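## Task

On this console, end with the MODE knob pressed in, CHECK switched on, PROGRAM turned to P2 and the lever in HOLD. The attempt fails if the UNDER or OVER light ever lights. A light comes on whenever MODE is out, CHECK is on and the lever sits at CYCLE while PROGRAM is anywhere other than P2. The console is loose on the table: letting it rise or tilt visibly and then fall back costs points. A control counts only if it stays set with no help from the robot at the end.

## Robot and tools

Robot and frame. Two arms, left_arm and right_arm, each end in a two-finger gripper. All numbers use one scene frame: origin on the table surface midway between the arms, +x pointing out across the table, +z up, and left_arm mounted on the +y side. The arm names do not refer to sides of a camera picture. On each gripper the fingers point along its own +z axis and close along its own y axis. end_effector_position is the spot between the finger pads when closed, roughly 2 cm short of the tips; closing pushes the tips about 10 mm further along +z.

execute_actions(actions). actions is a list of actions; each action is a list of 1 to 15 rows; each row has exactly 16 numbers, always both arms: left x, y, z, qw, qx, qy, qz, opening, then right x, y, z, qw, qx, qy, qz, opening. x, y, z are an absolute target position in metres and the quaternion (w first) an absolute target orientation, both in the scene frame. opening runs from -1 (closed) to +1 (fully open, 0.084 m). Each row lasts one control step of 1/30 s; an action is 15 steps, so a short table repeats its final row. An empty list just reports state and images. If any target lies over 0.6 m from that gripper's current position along any of the gripper's own axes, the action is rejected for both arms; a malformed action, or a first action failing that test against the latest reported state, rejects the entire call. Every step, the commanded pose is clipped to at most 70 mm and 16 degrees from the measured pose and reached by damped inverse kinematics, position before orientation. After an action the arm only continues to its last clipped pose, so far goals need more actions. To hold an orientation, repeat your own chosen quaternion rather than the reported one, which drifts. To keep an arm still, resend its last reported full pose and desired opening in every call.

move(target, speed, blocking). target is one 16-number row laid out as above: absolute poses in the scene frame. Each gripper travels a straight line toward its pose, turning the short way; both paths finish together in 0.5 to 10 s (cut off at 10 s). speed is the top path speed in m/s, 0.002 to 0.5, default 0.25; rotation is capped at twice that in rad/s. The opening is applied at the start. Paths ignore obstacles and the other arm; grippers lag, wander and can exceed speed near full extension. Faster contact means a harder hit; aiming further beyond a contact presses harder. The result adds a move: line with the ending (done, off_target, moving, held, fault), the limits involved (paced = pose was clipped; held = a check blocked steps, after which the arm may surge), and each gripper's distance from its pose. With blocking=false you get a result after 0.5 s while motion continues; call wait or stop before sending any other move or actions.

wait(seconds): 0 to 10; arms hold their last command; returns early if a running move finishes. stop(): brakes a running move; needs stopping distance; fingers keep moving. zoom_image(camera, region): camera is cam_high, cam_low, cam_left_wrist or cam_right_wrist; region is [x0, y0, x1, y1] in pixels of that 504x504 image, top-left origin, no larger than 504 by 504. finished_scene(scene): give the current scene's number; irreversible; the goal must already hold on its own.

Results. Each call returns a state line per arm (position in m, quaternion wxyz, linear and angular velocity) plus grip_measured, then images from the four cameras in the order listed. Reported hand positions get less accurate at long reach. Hand target lines show what the controller is driving toward. pose unreachable means a clearance check altered or blocked that arm's command. Calibration (K, T_world_to_cam, distortion) is supplied for each camera; real cameras may be off by a couple of degrees and millimetres, and wrist camera poses follow joint readings.

Gripping. To squeeze, command an opening below grip_measured; the gap sets the force, up to about 24 N per pad on parts up to about 6 cm. Snapping shut fast can press harder.

Limits and faults. Joint ranges (rad): waist and forearm roll and wrist roll -6.283 to 6.283, shoulder -2.304 to 2.304, elbow -4.224 to 0.061, wrist pitch -2.164 to 2.164. Load limits (N m): waist 53.4, shoulder 53.4, elbow 44.5, forearm roll 24, wrist pitch 16.9, wrist roll 16.9. Exceeding one gives a TORQUE FAULT: the arm backs off, freezes 10 s and drops the rest of the call. Sustained load heats motors: MOTOR HOT appears at 65 °C, and at 80 °C an OVER-TEMPERATURE FAULT brakes the arm until cool. The robot keeps holding its last command while you compose a reply.

Avoid: arms colliding or pushing on each other, hard or fast pushes on the console, lifting or tipping it, knocking anything off the table, and any moment where MODE is out, CHECK on and the lever at CYCLE with PROGRAM wrong. Pushing MODE in early removes that risk. Release the controls so they stay set without the robot.

Each tool is called after ">>>" as a command line: name --argument value for each argument, lists and objects as JSON in quotes; but a table of rows of numbers goes row by row, as --pt "numbers of a row", without its own name.

## Session

>>> execute_actions --actions '[]'

Scene clock: 0.00 s.
left_arm: end_effector_position=(+0.7535, +0.0382, +0.2291) grip_measured=+1.00 end_effector_quat_wxyz=(+0.244, +0.637, -0.703, +0.200) end_effector_velocity=(+0.000, -0.000, +0.001) end_effector_angular_velocity=(-0.001, -0.000, -0.000) | right_arm: end_effector_position=(+0.2571, -0.6568, +0.1021) grip_measured=+1.00 end_effector_quat_wxyz=(-0.010, +0.252, +0.968, +0.001) end_effector_velocity=(+0.000, -0.000, +0.000) end_effector_angular_velocity=(-0.000, -0.000, -0.000)
Joint positions: left_arm=[-0.074 -1.058 -1.997 -0.78  -1.006  1.846  0.084] | right_arm=[-0.662 -0.335 -0.544 -0.036 -0.227  2.879  0.084]
Joint velocities: left_arm=[-0.     0.    -0.001 -0.    -0.    -0.     0.   ] | right_arm=[ 0.    -0.    -0.001  0.    -0.     0.     0.   ]
Motor temperatures (°C, as the motors report them): left_arm=[20 22 26 23 27 26] | right_arm=[22 20 24 24 27 24]
Hand target (left_arm): +0.754, +0.038, +0.229; -0.244, -0.637, +0.703, -0.200
Hand target (right_arm): +0.257, -0.657, +0.102; -0.010, +0.252, +0.968, +0.001
camera_calibration (this result's frames):
cam_left_wrist: T_world_to_cam=[[-0.993144, 0.110753, 0.0374097, 0.766327], [0.0655634, 0.792659, -0.60613, 0.131757], [-0.0967836, -0.599521, -0.794485, 0.407703], [0, 0, 0, 1]] pos_world=[0.791893, 0.0551158, 0.375108]
cam_right_wrist: T_world_to_cam=[[0.503466, 0.863881, -0.015226, 0.474734], [0.863939, -0.503578, -0.00445863, -0.490207], [-0.0115192, -0.0109095, -0.999874, 0.229719], [0, 0, 0, 1]] pos_world=[0.187142, -0.654465, 0.234732]

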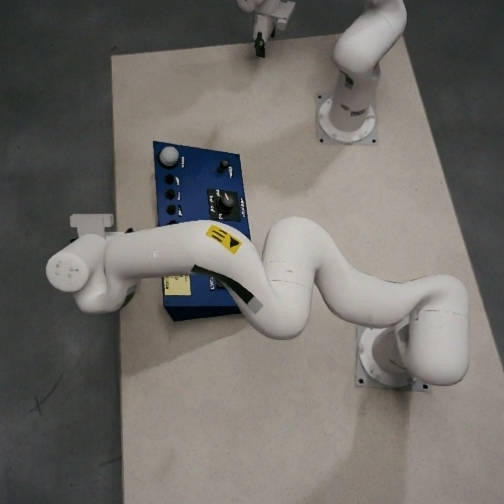

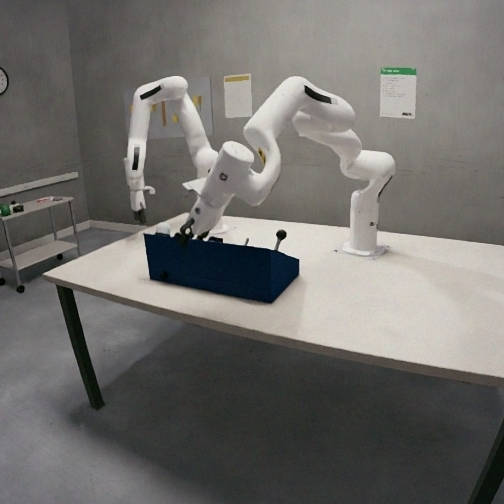

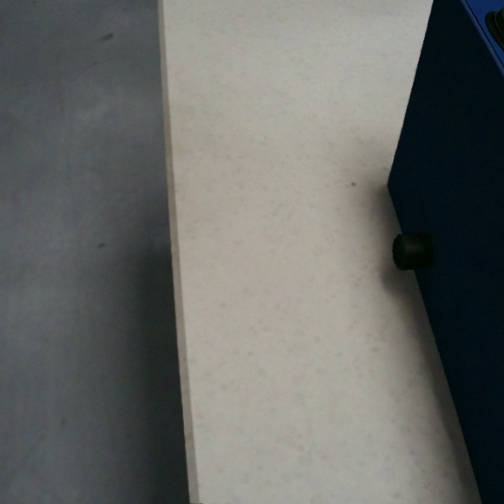

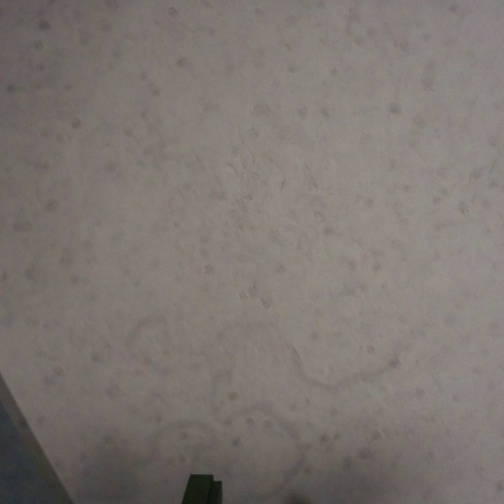

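>>> move --target '[0.50, 0.22, 0.45, 0, 0.7071, -0.7071, 0, 1, 0.53, -0.12, 0.42, 0, 0, 1, 0, 1]' --speed 0.3

action 0: the call puts the target (right_arm/x, right_arm/y, right_arm/z) 0.601 m from right_arm's end_effector_position in the last result along the gripper's own y axis as it stood there; a target may be at most 0.6 m away along each of those axes, so nothing of the call was run and nothing moved. Command a nearer target, and go on from there in a later call.

>>> move --target '[0.50, 0.22, 0.45, 0, 0.7071, -0.7071, 0, 1, 0.53, -0.13, 0.42, 0, 0, 1, 0, 1]' --speed 0.3

Scene clock: 9.57 s.
left_arm: end_effector_position=(+0.4997, +0.2187, +0.4505) grip_measured=+1.00 end_effector_quat_wxyz=(+0.001, +0.706, -0.708, -0.000) end_effector_velocity=(-0.000, +0.000, +0.000) end_effector_angular_velocity=(+0.000, -0.001, -0.001) | right_arm: end_effector_position=(+0.5289, -0.1298, +0.4200) grip_measured=+1.00 end_effector_quat_wxyz=(+0.000, -0.000, +1.000, +0.001) end_effector_velocity=(+0.002, +0.002, +0.001) end_effector_angular_velocity=(-0.002, +0.003, +0.000)
Joint positions: left_arm=[-0.157 -0.131 -1.24  -0.002 -1.11   1.212  0.084] | right_arm=[ 0.618 -0.356 -1.444  0.002 -1.086  3.614  0.084]
Joint velocities: left_arm=[ 0.     0.001 -0.     0.001 -0.001  0.     0.   ] | right_arm=[ 0.001 -0.008 -0.013 -0.    -0.008  0.001 -0.   ]
Motor temperatures (°C, as the motors report them): left_arm=[20 22 26 23 27 26] | right_arm=[22 20 24 24 27 24]
Hand target (left_arm): +0.500, +0.219, +0.451; +0.001, +0.706, -0.708, -0.000
Hand target (right_arm): +0.529, -0.130, +0.420; -0.000, -0.000, +1.000, +0.001
Off the commanded pose (left_arm): 0.001 m, 0 deg.
Off the commanded pose (right_arm): 0.001 m, 0 deg.
move: done; limits=paced
camera_calibration (this result's frames):
cam_left_wrist: T_world_to_cam=[[-0.999965, -0.000555384, 0.00840649, 0.526739], [-0.000648362, 0.999939, -0.0110616, -0.140786], [-0.00839983, -0.0110667, -0.999903, 0.586877], [0, 0, 0, 1]] pos_world=[0.531559, 0.147564, 0.580835]
cam_right_wrist: T_world_to_cam=[[0.0190226, 0.999769, -0.0100044, 0.159075], [0.999704, -0.018868, 0.0153319, -0.475372], [0.0151396, -0.0102931, -0.999832, 0.542358], [0, 0, 0, 1]] pos_world=[0.463994, -0.162425, 0.551147]

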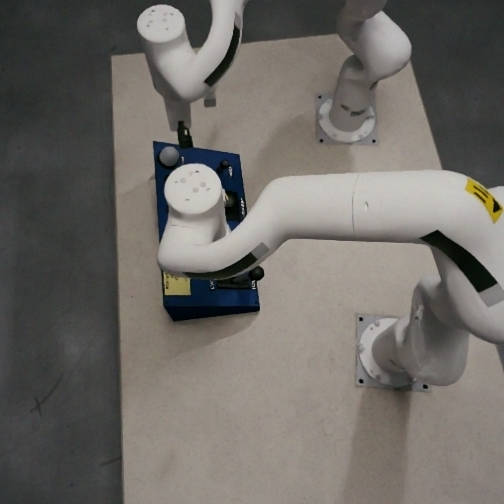

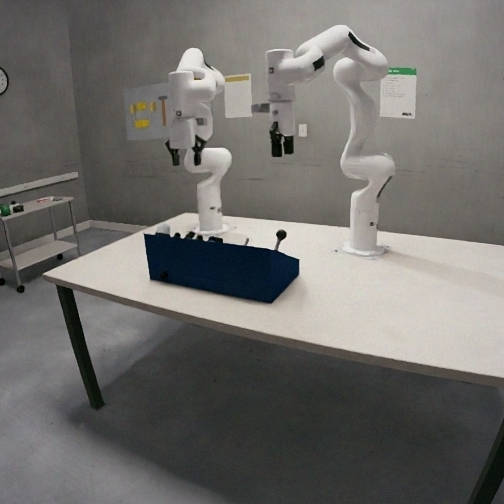

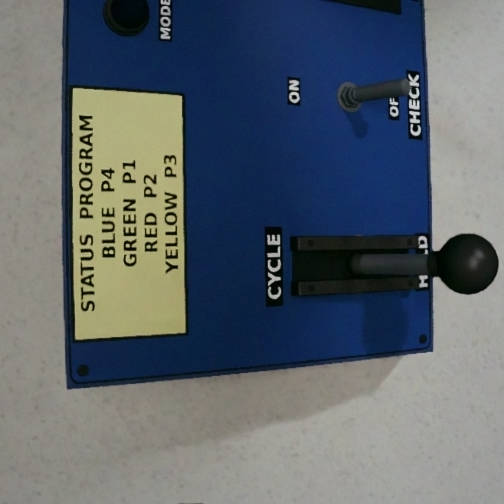

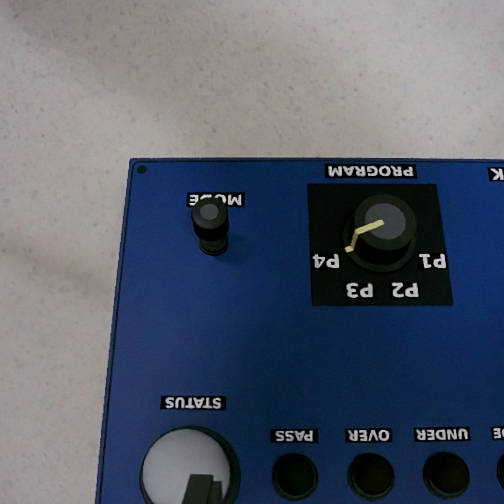

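>>> move --target '[0.40, 0.22, 0.45, 0, 0.7071, -0.7071, 0, 1, 0.53, -0.02, 0.42, 0, 0, 1, 0, 1]' --speed 0.2

Scene clock: 16.00 s.
left_arm: end_effector_position=(+0.4003, +0.2196, +0.4501) grip_measured=+1.00 end_effector_quat_wxyz=(+0.000, +0.707, -0.707, -0.000) end_effector_velocity=(-0.003, -0.000, +0.000) end_effector_angular_velocity=(+0.000, -0.001, +0.001) | right_arm: end_effector_position=(+0.5298, -0.0203, +0.4201) grip_measured=+1.00 end_effector_quat_wxyz=(-0.000, +0.000, +1.000, +0.000) end_effector_velocity=(+0.000, +0.003, -0.000) end_effector_angular_velocity=(-0.001, +0.002, -0.000)
Joint positions: left_arm=[-0.242  0.105 -1.    -0.    -1.105  1.125  0.084] | right_arm=[ 0.771 -0.513 -1.658  0.    -1.145  3.768  0.084]
Joint velocities: left_arm=[-0.004  0.007  0.006  0.001 -0.    -0.005  0.   ] | right_arm=[ 0.003 -0.007 -0.01   0.    -0.005  0.003 -0.   ]
Motor temperatures (°C, as the motors report them): left_arm=[20 22 26 23 27 26] | right_arm=[22 20 24 24 27 24]
Hand target (left_arm): +0.400, +0.220, +0.450; +0.000, +0.707, -0.707, -0.000
Hand target (right_arm): +0.530, -0.020, +0.420; -0.000, -0.000, +1.000, +0.000
Off the commanded pose (left_arm): 0.000 m, 0 deg.
Off the commanded pose (right_arm): 0.000 m, 0 deg.
move: done
camera_calibration (this result's frames):
cam_left_wrist: T_world_to_cam=[[-0.99997, -0.00271035, 0.00731221, 0.428326], [-0.00278282, 0.999947, -0.0099195, -0.141493], [-0.00728493, -0.00993954, -0.999924, 0.584988], [0, 0, 0, 1]] pos_world=[0.432181, 0.148461, 0.580408]
cam_right_wrist: T_world_to_cam=[[0.0193114, 0.99974, -0.0121212, 0.0503945], [0.999703, -0.0191278, 0.0150903, -0.474099], [0.0148545, -0.0124091, -0.999813, 0.543721], [0, 0, 0, 1]] pos_world=[0.464908, -0.0527028, 0.551384]

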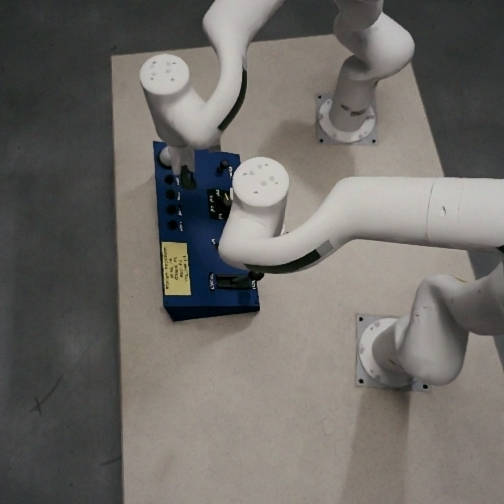

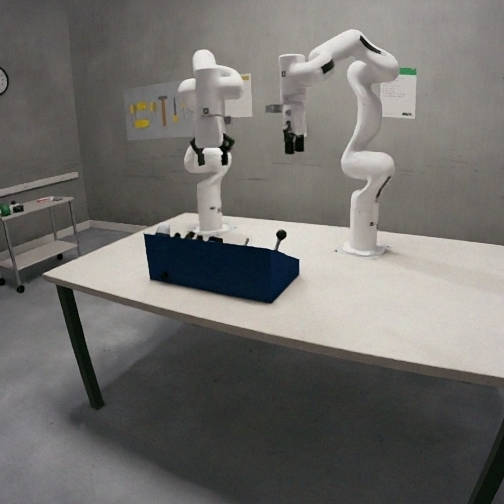

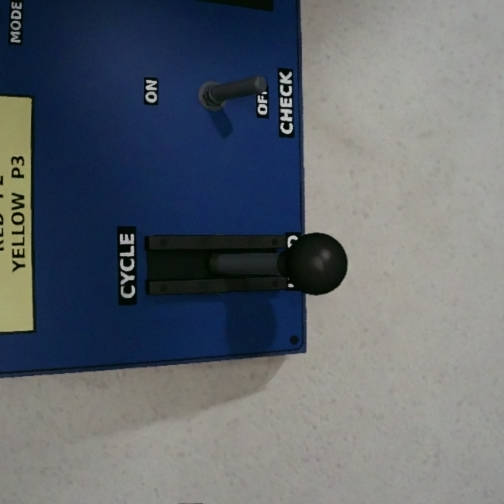

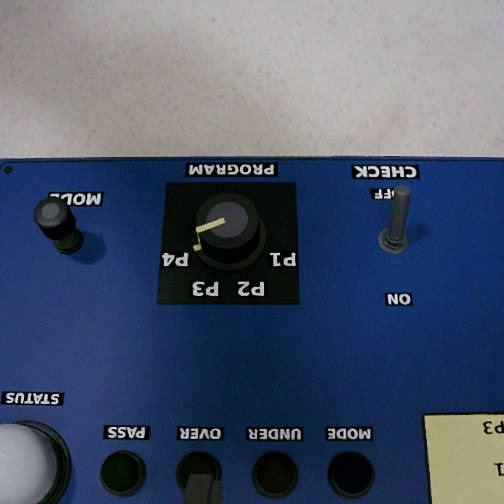

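>>> move --target '[0.30, 0.45, 0.35, 0, 0.7071, -0.7071, 0, 1, 0.3858, 0.043, 0.1627, 0.2250, 0, 0.9744, 0, -1]' --speed 0.25

>>> move --target '[0.30, 0.45, 0.35, 0, 0.7071, -0.7071, 0, 1, 0.4077, 0.043, 0.1177, 0.2250, 0, 0.9744, 0, -1]' --speed 0.06

Scene clock: 46.60 s.
left_arm: end_effector_position=(+0.2994, +0.4502, +0.3503) grip_measured=+1.00 end_effector_quat_wxyz=(-0.001, +0.707, -0.707, +0.000) end_effector_velocity=(-0.000, -0.000, -0.000) end_effector_angular_velocity=(-0.000, -0.000, -0.002) | right_arm: end_effector_position=(+0.3855, +0.0428, +0.1627) grip_measured=-1.00 end_effector_quat_wxyz=(+0.223, -0.000, +0.975, +0.000) end_effector_velocity=(-0.000, -0.000, -0.000) end_effector_angular_velocity=(+0.005, -0.020, -0.001)
Joint positions: left_arm=[ 0.407  0.43  -0.525  0.    -0.954  1.773  0.084] | right_arm=[ 1.165 -0.524 -0.973 -1.105 -0.427  5.181  0.   ]
Joint velocities: left_arm=[-0.001  0.001  0.001 -0.     0.     0.001  0.   ] | right_arm=[ 0.006  0.002  0.011 -0.061 -0.004  0.068  0.   ]
Motor temperatures (°C, as the motors report them): left_arm=[20 22 27 23 27 26] | right_arm=[22 20 25 24 27 24]
Hand target (left_arm): +0.299, +0.450, +0.350; -0.001, +0.707, -0.707, +0.000
Hand target (right_arm): +0.385, +0.043, +0.163; +0.224, -0.000, +0.975, +0.000
Off the commanded pose (left_arm): 0.001 m, 0 deg.
Off the commanded pose (right_arm): 0.000 m, 0 deg.
move: done
camera_calibration (this result's frames):
cam_left_wrist: T_world_to_cam=[[-0.999979, -0.00295295, 0.00583913, 0.329462], [-0.00300835, 0.99995, -0.00950318, -0.373417], [-0.00581078, -0.00952054, -0.999938, 0.486121], [0, 0, 0, 1]] pos_world=[0.331156, 0.378999, 0.480619]
cam_right_wrist: T_world_to_cam=[[0.0223719, 0.999745, -0.00292298, -0.0156994], [0.893889, -0.0186936, 0.447898, -0.354386], [0.447729, -0.0126331, -0.89408, 0.105227], [0, 0, 0, 1]] pos_world=[0.27002, 0.0104, 0.252764]

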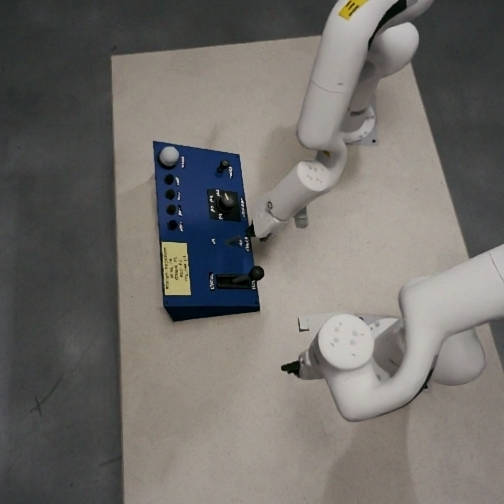

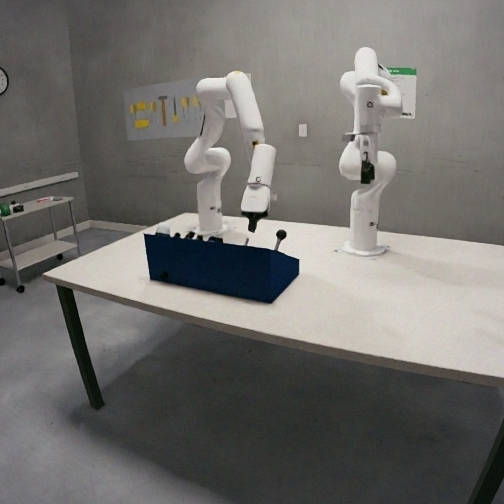

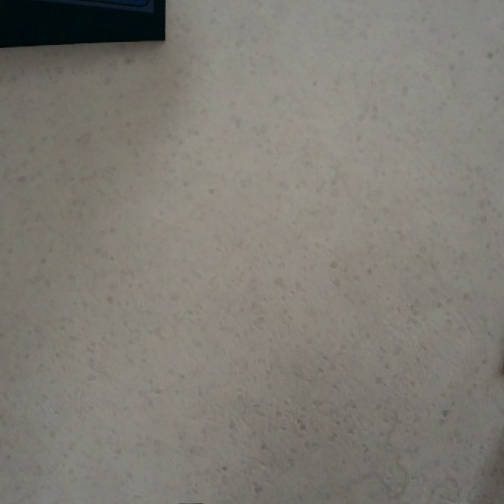

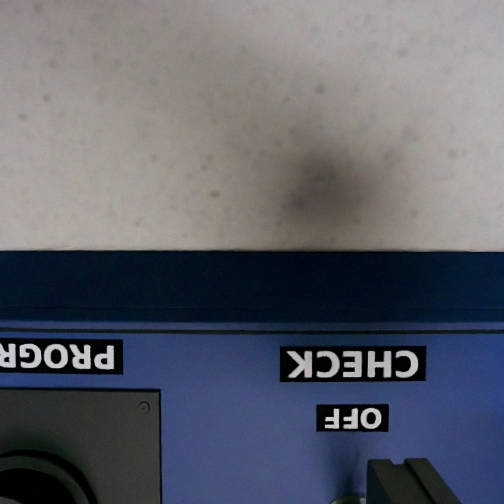

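Scene clock: 47.90 s.
left_arm: end_effector_position=(+0.3000, +0.4500, +0.3500) grip_measured=+1.00 end_effector_quat_wxyz=(-0.000, +0.707, -0.707, +0.000) end_effector_velocity=(-0.000, -0.000, -0.000) end_effector_angular_velocity=(-0.000, +0.002, +0.000) | right_arm: end_effector_position=(+0.4074, +0.0430, +0.1180) grip_measured=-1.00 end_effector_quat_wxyz=(+0.225, +0.000, +0.974, -0.000) end_effector_velocity=(+0.002, +0.000, -0.002) end_effector_angular_velocity=(+0.001, -0.004, +0.000)
Joint positions: left_arm=[ 0.406  0.427 -0.526  0.    -0.953  1.772  0.084] | right_arm=[ 1.131 -0.632 -1.009 -1.286 -0.391  5.343  0.   ]
Joint velocities: left_arm=[ 0.    -0.001  0.001  0.    -0.    -0.    -0.   ] | right_arm=[-0.001 -0.006 -0.002 -0.019  0.001  0.019  0.   ]
Motor temperatures (°C, as the motors report them): left_arm=[20 22 27 23 27 26] | right_arm=[22 20 25 24 27 24]
Hand target (left_arm): +0.300, +0.450, +0.350; +0.000, +0.707, -0.707, +0.000
Hand target (right_arm): +0.408, +0.043, +0.118; +0.225, +0.000, +0.974, -0.000
Off the commanded pose (left_arm): 0.000 m, 0 deg.
Off the commanded pose (right_arm): 0.000 m, 0 deg.
move: done
camera_calibration (this result's frames):
cam_left_wrist: T_world_to_cam=[[-0.999972, -0.00271389, 0.00696476, 0.329544], [-0.00278305, 0.999947, -0.00994052, -0.373112], [-0.00693741, -0.00995963, -0.999926, 0.486349], [0, 0, 0, 1]] pos_world=[0.33187, 0.37883, 0.480309]
cam_right_wrist: T_world_to_cam=[[0.0229306, 0.999732, -0.0031621, -0.0167232], [0.892179, -0.0190363, 0.451281, -0.353663], [0.4511, -0.0131693, -0.892376, 0.0538455], [0, 0, 0, 1]] pos_world=[0.291624, 0.0106954, 0.207599]

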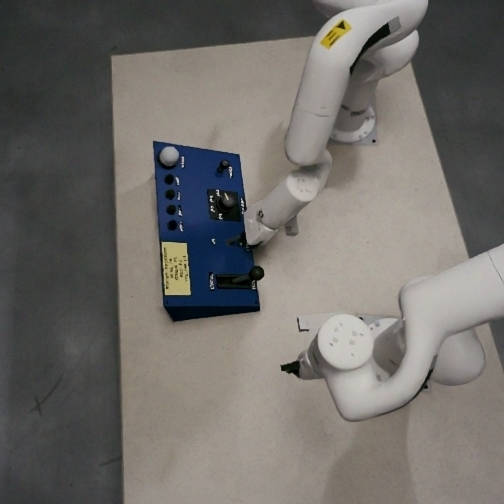

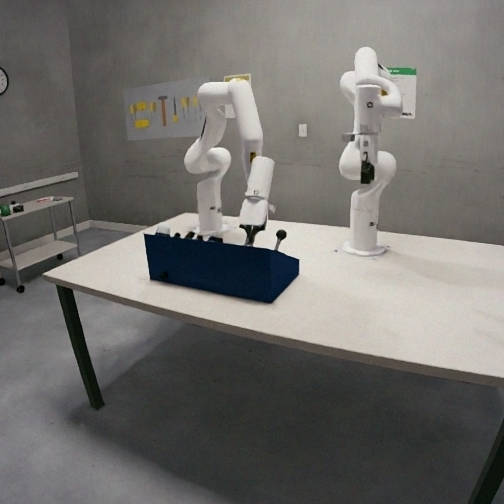

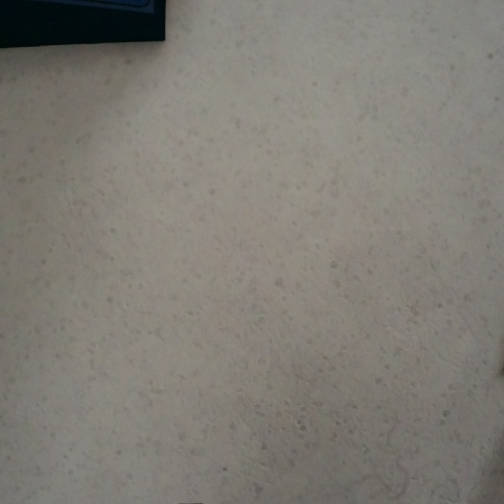

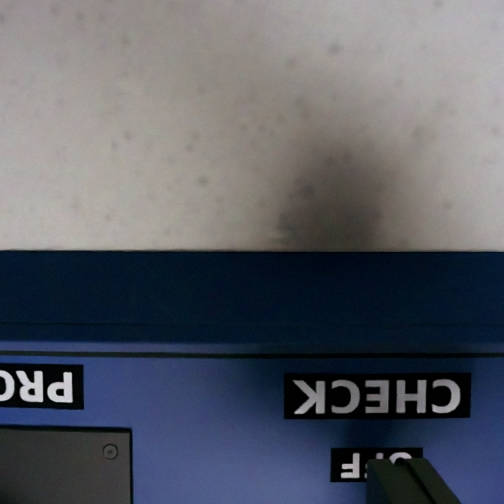

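>>> move --target '[0.30, 0.45, 0.35, 0, 0.7071, -0.7071, 0, 1, 0.4266, 0.041, 0.1269, 0.2250, 0, 0.9744, 0, -1]' --speed 0.03

>>> zoom_image --camera "cam_high" --region '[150, 140, 300, 300]'

Scene clock: 52.00 s.
left_arm: end_effector_position=(+0.3000, +0.4500, +0.3500) grip_measured=+1.00 end_effector_quat_wxyz=(-0.000, +0.707, -0.707, +0.000) end_effector_velocity=(-0.000, +0.000, -0.000) end_effector_angular_velocity=(-0.000, -0.000, +0.000) | right_arm: end_effector_position=(+0.4262, +0.0411, +0.1267) grip_measured=-1.00 end_effector_quat_wxyz=(+0.225, -0.000, +0.974, +0.000) end_effector_velocity=(+0.002, +0.000, +0.001) end_effector_angular_velocity=(+0.000, +0.003, +0.002)
Joint positions: left_arm=[ 0.406  0.427 -0.526  0.    -0.953  1.772  0.084] | right_arm=[ 1.1   -0.631 -1.035 -1.245 -0.388  5.268  0.   ]
Joint velocities: left_arm=[ 0. -0.  0. -0.  0. -0.  0.] | right_arm=[-0.004 -0.001 -0.005  0.013  0.003 -0.018  0.   ]
Motor temperatures (°C, as the motors report them): left_arm=[20 21 27 23 27 26] | right_arm=[22 20 25 24 27 24]
Hand target (left_arm): +0.300, +0.450, +0.350; +0.000, +0.707, -0.707, +0.000
Hand target (right_arm): +0.427, +0.041, +0.127; +0.225, -0.000, +0.974, +0.000
Off the commanded pose (left_arm): 0.000 m, 0 deg.
Off the commanded pose (right_arm): 0.000 m, 0 deg.
move: done
camera_calibration (this result's frames):
cam_left_wrist: T_world_to_cam=[[-0.999972, -0.00270884, 0.00697137, 0.329542], [-0.00277808, 0.999947, -0.00994138, -0.373111], [-0.00694407, -0.00996047, -0.999926, 0.486351], [0, 0, 0, 1]] pos_world=[0.331874, 0.378828, 0.480309]
cam_right_wrist: T_world_to_cam=[[0.0226245, 0.999741, -0.00250616, -0.0151872], [0.891825, -0.0190493, 0.45198, -0.374307], [0.451815, -0.0124609, -0.892025, 0.0527484], [0, 0, 0, 1]] pos_world=[0.310328, 0.00871029, 0.216194]

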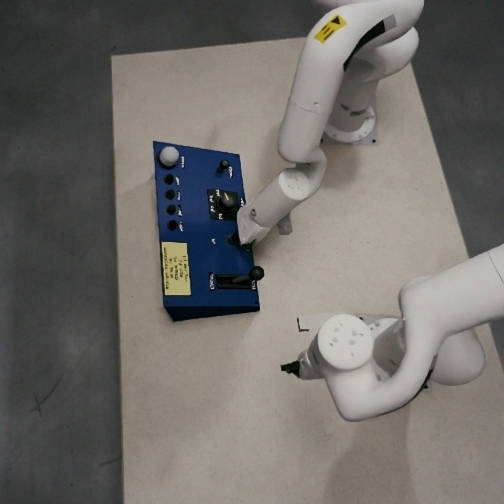

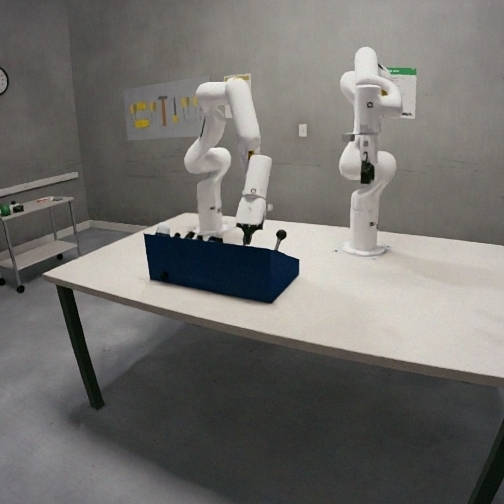

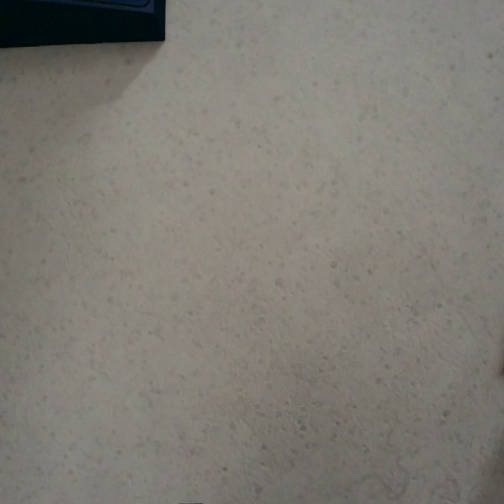

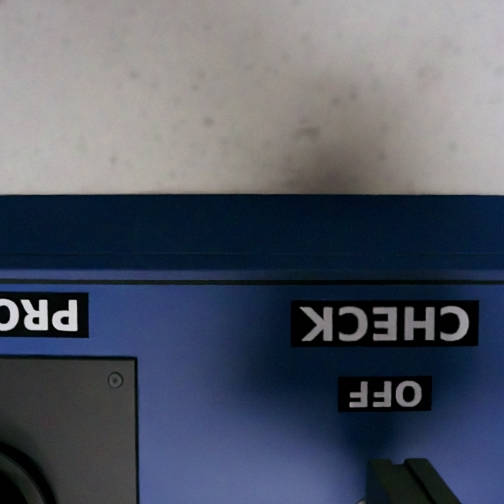

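Region (150, 140, 300, 300) of cam_high's 504x504 image, scaled by 3.150, with more detail than that image has; it fills the left 472 columns of this view, and the rest is white.

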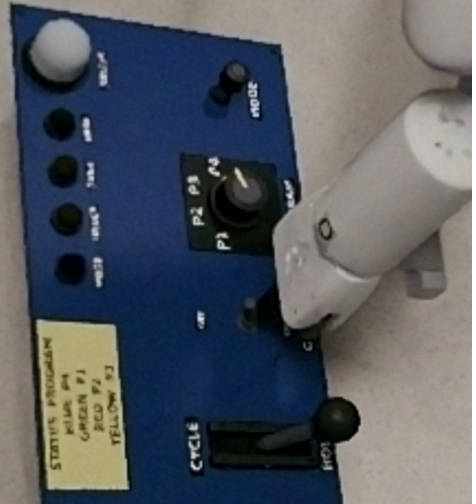

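>>> move --target '[0.30, 0.45, 0.35, 0, 0.7071, -0.7071, 0, 1, 0.402, 0.035, 0.170, 0.2250, 0, 0.9744, 0, -1]' --speed 0.1

>>> move --target '[0.30, 0.45, 0.35, 0, 0.7071, -0.7071, 0, 1, 0.4226, -0.076, 0.1735, 0.2207, 0.1901, 0.9557, 0.0439, 1]' --speed 0.2

Scene clock: 60.37 s.
left_arm: end_effector_position=(+0.3000, +0.4500, +0.3500) grip_measured=+1.00 end_effector_quat_wxyz=(+0.000, +0.707, -0.707, +0.000) end_effector_velocity=(-0.000, -0.000, -0.000) end_effector_angular_velocity=(-0.000, +0.000, -0.002) | right_arm: end_effector_position=(+0.4022, +0.0350, +0.1696) grip_measured=-1.00 end_effector_quat_wxyz=(+0.225, -0.000, +0.974, +0.000) end_effector_velocity=(-0.001, -0.001, +0.002) end_effector_angular_velocity=(-0.001, +0.002, +0.000)
Joint positions: left_arm=[ 0.406  0.427 -0.526  0.    -0.953  1.772  0.084] | right_arm=[ 1.132 -0.515 -0.979 -1.102 -0.423  5.142  0.   ]
Joint velocities: left_arm=[-0.001  0.     0.    -0.    -0.     0.001 -0.   ] | right_arm=[ 0.001  0.006  0.002  0.013 -0.003 -0.012  0.   ]
Motor temperatures (°C, as the motors report them): left_arm=[20 21 28 23 27 26] | right_arm=[22 20 25 24 27 24]
Hand target (left_arm): +0.300, +0.450, +0.350; +0.000, +0.707, -0.707, +0.000
Hand target (right_arm): +0.402, +0.035, +0.170; +0.225, -0.000, +0.974, +0.000
Off the commanded pose (left_arm): 0.000 m, 0 deg.
Off the commanded pose (right_arm): 0.000 m, 0 deg.
move: done
camera_calibration (this result's frames):
cam_left_wrist: T_world_to_cam=[[-0.999972, -0.00270897, 0.00697139, 0.329542], [-0.00277821, 0.999947, -0.00994144, -0.37311], [-0.00694409, -0.00996053, -0.999926, 0.486351], [0, 0, 0, 1]] pos_world=[0.331874, 0.378828, 0.480309]
cam_right_wrist: T_world_to_cam=[[0.0227123, 0.999739, -0.00264973, -0.00843239], [0.891748, -0.0190606, 0.452132, -0.372398], [0.451963, -0.0126318, -0.891947, 0.101796], [0, 0, 0, 1]] pos_world=[0.286269, 0.00261792, 0.259147]

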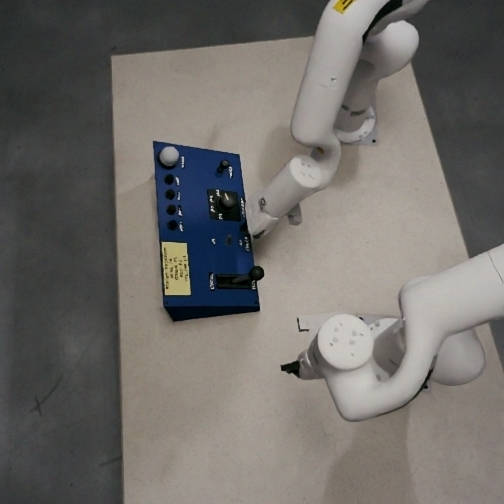

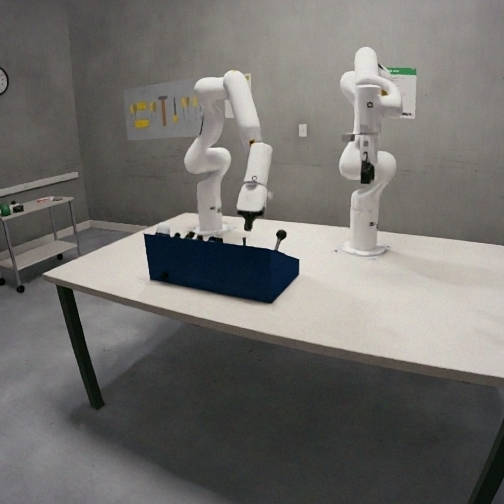

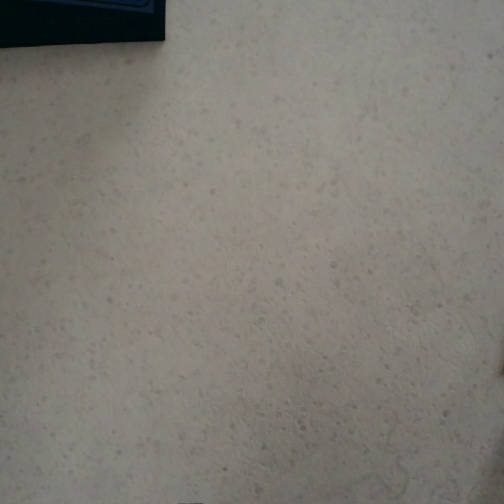

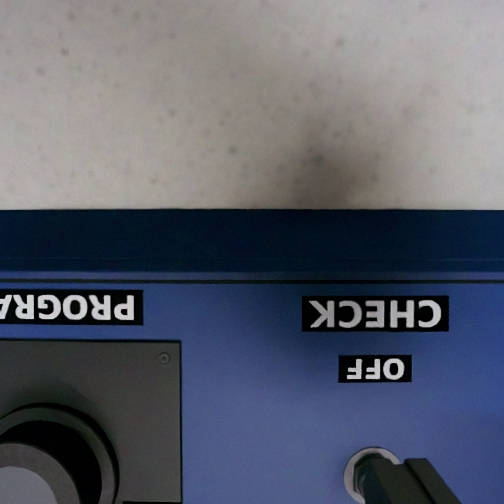

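Scene clock: 61.93 s.
left_arm: end_effector_position=(+0.3000, +0.4500, +0.3500) grip_measured=+1.00 end_effector_quat_wxyz=(-0.000, +0.707, -0.707, -0.000) end_effector_velocity=(-0.000, -0.000, -0.000) end_effector_angular_velocity=(-0.000, +0.001, -0.000) | right_arm: end_effector_position=(+0.4226, -0.0756, +0.1734) grip_measured=+1.00 end_effector_quat_wxyz=(+0.220, +0.190, +0.956, +0.043) end_effector_velocity=(+0.001, -0.003, +0.001) end_effector_angular_velocity=(+0.011, -0.016, -0.006)
Joint positions: left_arm=[ 0.406  0.427 -0.526  0.    -0.953  1.772  0.084] | right_arm=[ 0.954 -0.367 -0.765 -1.346 -0.331  5.625  0.084]
Joint velocities: left_arm=[ 0.    -0.     0.001  0.     0.     0.    -0.   ] | right_arm=[-0.003  0.007  0.014 -0.075  0.001  0.081 -0.   ]
Motor temperatures (°C, as the motors report them): left_arm=[20 21 28 23 27 26] | right_arm=[22 20 25 24 27 24]
Hand target (left_arm): +0.300, +0.450, +0.350; -0.000, +0.707, -0.707, +0.000
Hand target (right_arm): +0.423, -0.076, +0.173; +0.220, +0.190, +0.956, +0.044
Off the commanded pose (left_arm): 0.000 m, 0 deg.
Off the commanded pose (right_arm): 0.000 m, 0 deg.
move: done
camera_calibration (this result's frames):
cam_left_wrist: T_world_to_cam=[[-0.999972, -0.00270884, 0.0069714, 0.329542], [-0.00277808, 0.999947, -0.0099414, -0.373111], [-0.0069441, -0.00996049, -0.999926, 0.486351], [0, 0, 0, 1]] pos_world=[0.331874, 0.378828, 0.480309]
cam_right_wrist: T_world_to_cam=[[0.365203, 0.916736, 0.161934, -0.0778903], [0.818181, -0.399058, 0.413923, -0.385449], [0.444079, -0.0186743, -0.895793, 0.0980898], [0, 0, 0, 1]] pos_world=[0.300253, -0.0805798, 0.260028]

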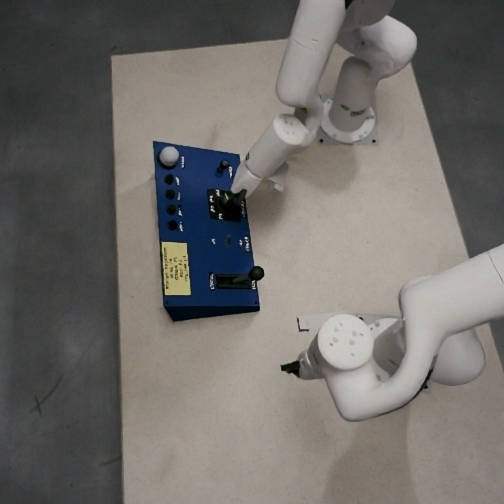

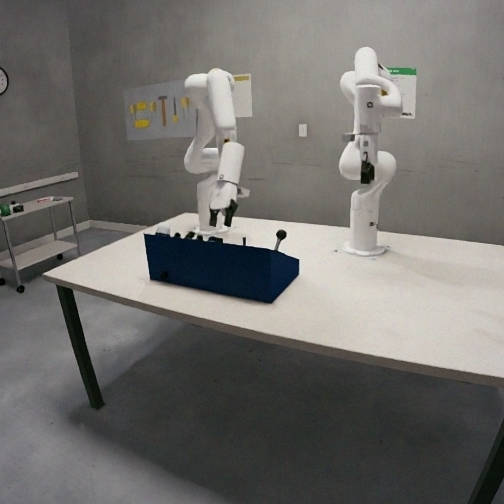

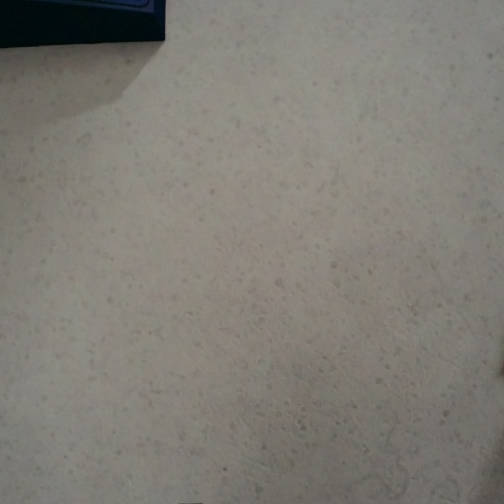

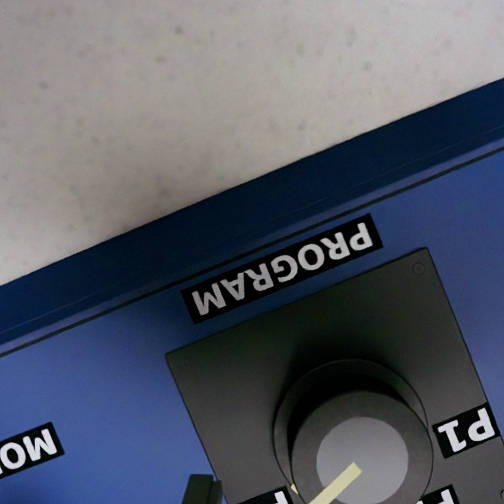

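>>> move --target '[0.30, 0.45, 0.35, 0, 0.7071, -0.7071, 0, 1, 0.451, -0.079, 0.113, 0.2207, 0.1901, 0.9557, 0.0439, 1]' --speed 0.06

>>> zoom_image --camera "cam_high" --region '[170, 140, 300, 260]'

Scene clock: 69.50 s.
left_arm: end_effector_position=(+0.3000, +0.4500, +0.3500) grip_measured=+1.00 end_effector_quat_wxyz=(+0.000, +0.707, -0.707, -0.000) end_effector_velocity=(-0.000, -0.000, -0.000) end_effector_angular_velocity=(-0.000, +0.001, +0.000) | right_arm: end_effector_position=(+0.4508, -0.0790, +0.1134) grip_measured=+1.00 end_effector_quat_wxyz=(+0.220, +0.190, +0.956, +0.043) end_effector_velocity=(+0.002, +0.000, -0.003) end_effector_angular_velocity=(+0.005, -0.007, +0.002)
Joint positions: left_arm=[ 0.406  0.427 -0.526  0.    -0.953  1.772  0.084] | right_arm=[ 0.905 -0.531 -0.815 -1.739 -0.312  5.99   0.084]
Joint velocities: left_arm=[-0.    -0.    -0.     0.    -0.001 -0.001  0.   ] | right_arm=[-0.002 -0.006  0.001 -0.053 -0.002  0.052 -0.   ]
Motor temperatures (°C, as the motors report them): left_arm=[20 21 28 23 27 26] | right_arm=[22 20 25 24 27 24]
Hand target (left_arm): +0.300, +0.450, +0.350; -0.000, +0.707, -0.707, +0.000
Hand target (right_arm): +0.451, -0.079, +0.113; +0.220, +0.190, +0.956, +0.044
Off the commanded pose (left_arm): 0.000 m, 0 deg.
Off the commanded pose (right_arm): 0.000 m, 0 deg.
move: done
camera_calibration (this result's frames):
cam_left_wrist: T_world_to_cam=[[-0.999972, -0.00270907, 0.00697147, 0.329542], [-0.00277831, 0.999947, -0.0099414, -0.37311], [-0.00694417, -0.00996049, -0.999926, 0.486351], [0, 0, 0, 1]] pos_world=[0.331874, 0.378828, 0.480309]
cam_right_wrist: T_world_to_cam=[[0.36598, 0.916272, 0.162804, -0.0758808], [0.817264, -0.40012, 0.414709, -0.384784], [0.445127, -0.0187215, -0.895272, 0.0311929], [0, 0, 0, 1]] pos_world=[0.328356, -0.0838482, 0.199853]

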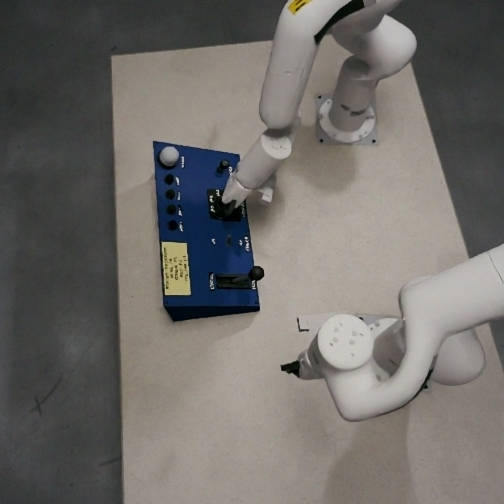

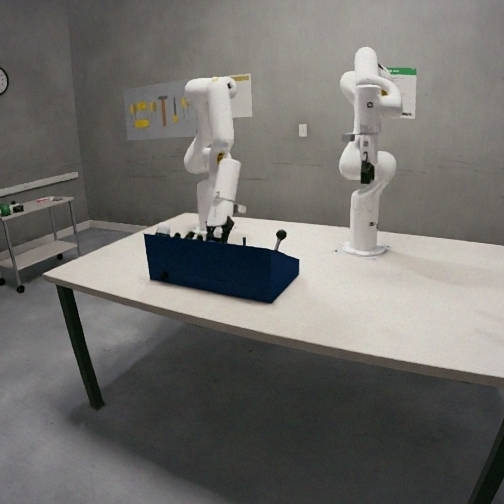

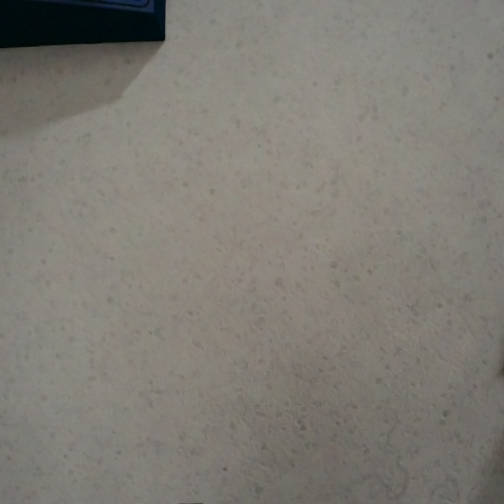

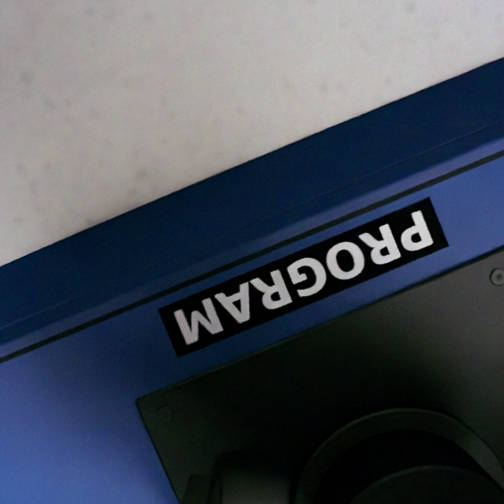

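Region (170, 140, 300, 260) of cam_high's 504x504 image, scaled by 3.877, with more detail than that image has; it fills the top 465 rows of this view, and the rest is white.

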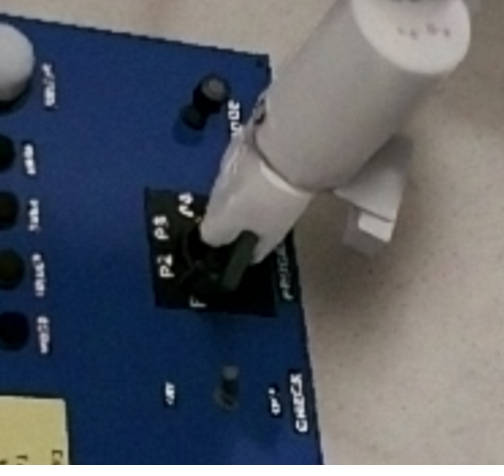

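>>> execute_actions --actions '[[[0.30,0.45,0.35,0,0.7071,-0.7071,0,1,0.451,-0.079,0.113,0.2207,0.1901,0.9557,0.0439,0.7],[0.30,0.45,0.35,0,0.7071,-0.7071,0,1,0.451,-0.079,0.113,0.2207,0.1901,0.9557,0.0439,0.6],[0.30,0.45,0.35,0,0.7071,-0.7071,0,1,0.451,-0.079,0.113,0.2207,0.1901,0.9557,0.0439,0.5],[0.30,0.45,0.35,0,0.7071,-0.7071,0,1,0.451,-0.079,0.113,0.2207,0.1901,0.9557,0.0439,0.4],[0.30,0.45,0.35,0,0.7071,-0.7071,0,1,0.451,-0.079,0.113,0.2207,0.1901,0.9557,0.0439,0.3],[0.30,0.45,0.35,0,0.7071,-0.7071,0,1,0.451,-0.079,0.113,0.2207,0.1901,0.9557,0.0439,0.2]],[[0.30,0.45,0.35,0,0.7071,-0.7071,0,1,0.451,-0.079,0.113,0.2207,0.1901,0.9557,0.0439,0.15],[0.30,0.45,0.35,0,0.7071,-0.7071,0,1,0.451,-0.079,0.113,0.2207,0.1901,0.9557,0.0439,0.1],[0.30,0.45,0.35,0,0.7071,-0.7071,0,1,0.451,-0.079,0.113,0.2207,0.1901,0.9557,0.0439,0.05],[0.30,0.45,0.35,0,0.7071,-0.7071,0,1,0.451,-0.079,0.113,0.2207,0.1901,0.9557,0.0439,0.0],[0.30,0.45,0.35,0,0.7071,-0.7071,0,1,0.451,-0.079,0.113,0.2207,0.1901,0.9557,0.0439,-0.05],[0.30,0.45,0.35,0,0.7071,-0.7071,0,1,0.451,-0.079,0.113,0.2207,0.1901,0.9557,0.0439,-0.1],[0.30,0.45,0.35,0,0.7071,-0.7071,0,1,0.451,-0.079,0.113,0.2207,0.1901,0.9557,0.0439,-0.2],[0.30,0.45,0.35,0,0.7071,-0.7071,0,1,0.451,-0.079,0.113,0.2207,0.1901,0.9557,0.0439,-0.3]]]'

Scene clock: 77.30 s.
left_arm: end_effector_position=(+0.3000, +0.4500, +0.3500) grip_measured=+1.00 end_effector_quat_wxyz=(-0.000, +0.707, -0.707, +0.000) end_effector_velocity=(+0.000, +0.000, -0.000) end_effector_angular_velocity=(-0.000, +0.000, +0.002) | right_arm: end_effector_position=(+0.4511, -0.0787, +0.1132) grip_measured=+0.21 end_effector_quat_wxyz=(+0.221, +0.190, +0.956, +0.044) end_effector_velocity=(-0.001, -0.000, -0.001) end_effector_angular_velocity=(-0.001, +0.001, +0.001)
Joint positions: left_arm=[ 0.406  0.427 -0.526  0.    -0.953  1.772  0.084] | right_arm=[ 0.905 -0.532 -0.815 -1.75  -0.312  6.001  0.053]
Joint velocities: left_arm=[ 0.001 -0.001 -0.     0.     0.    -0.001  0.   ] | right_arm=[ 0.001 -0.     0.001 -0.    -0.    -0.     0.   ]
Motor temperatures (°C, as the motors report them): left_arm=[20 21 28 23 27 26] | right_arm=[22 20 25 24 27 24]
Hand target (left_arm): +0.300, +0.450, +0.350; +0.000, +0.707, -0.707, +0.000
Hand target (right_arm): +0.451, -0.079, +0.113; +0.221, +0.190, +0.956, +0.044
Off the commanded pose (left_arm): 0.000 m, 0 deg.
Off the commanded pose (right_arm): 0.000 m, 0 deg.
camera_calibration (this result's frames):
cam_left_wrist: T_world_to_cam=[[-0.999972, -0.00270887, 0.00697136, 0.329542], [-0.0027781, 0.999947, -0.00994144, -0.373111], [-0.00694406, -0.00996053, -0.999926, 0.486351], [0, 0, 0, 1]] pos_world=[0.331874, 0.378828, 0.480309]
cam_right_wrist: T_world_to_cam=[[0.365044, 0.91625, 0.165014, -0.07609], [0.816918, -0.400256, 0.41526, -0.384788], [0.446529, -0.0167856, -0.894612, 0.0303519], [0, 0, 0, 1]] pos_world=[0.328564, -0.083787, 0.199496]

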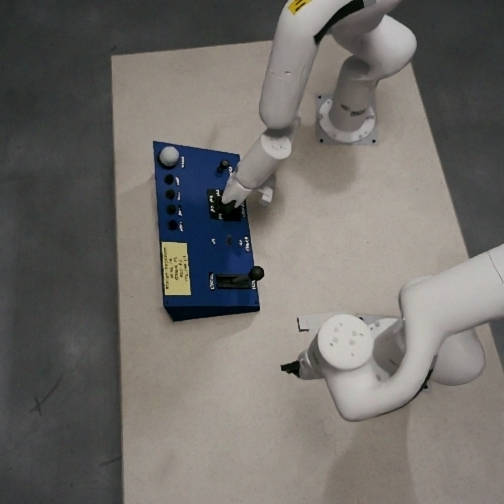

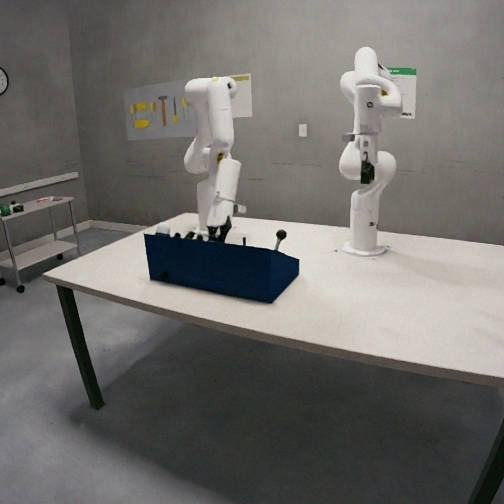

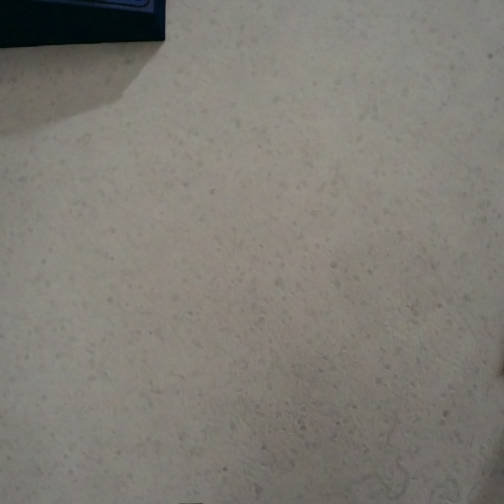

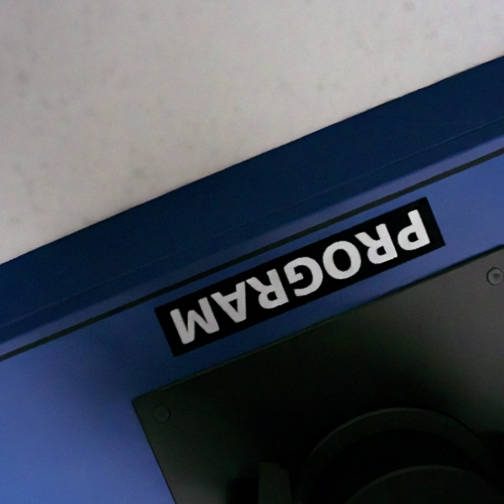

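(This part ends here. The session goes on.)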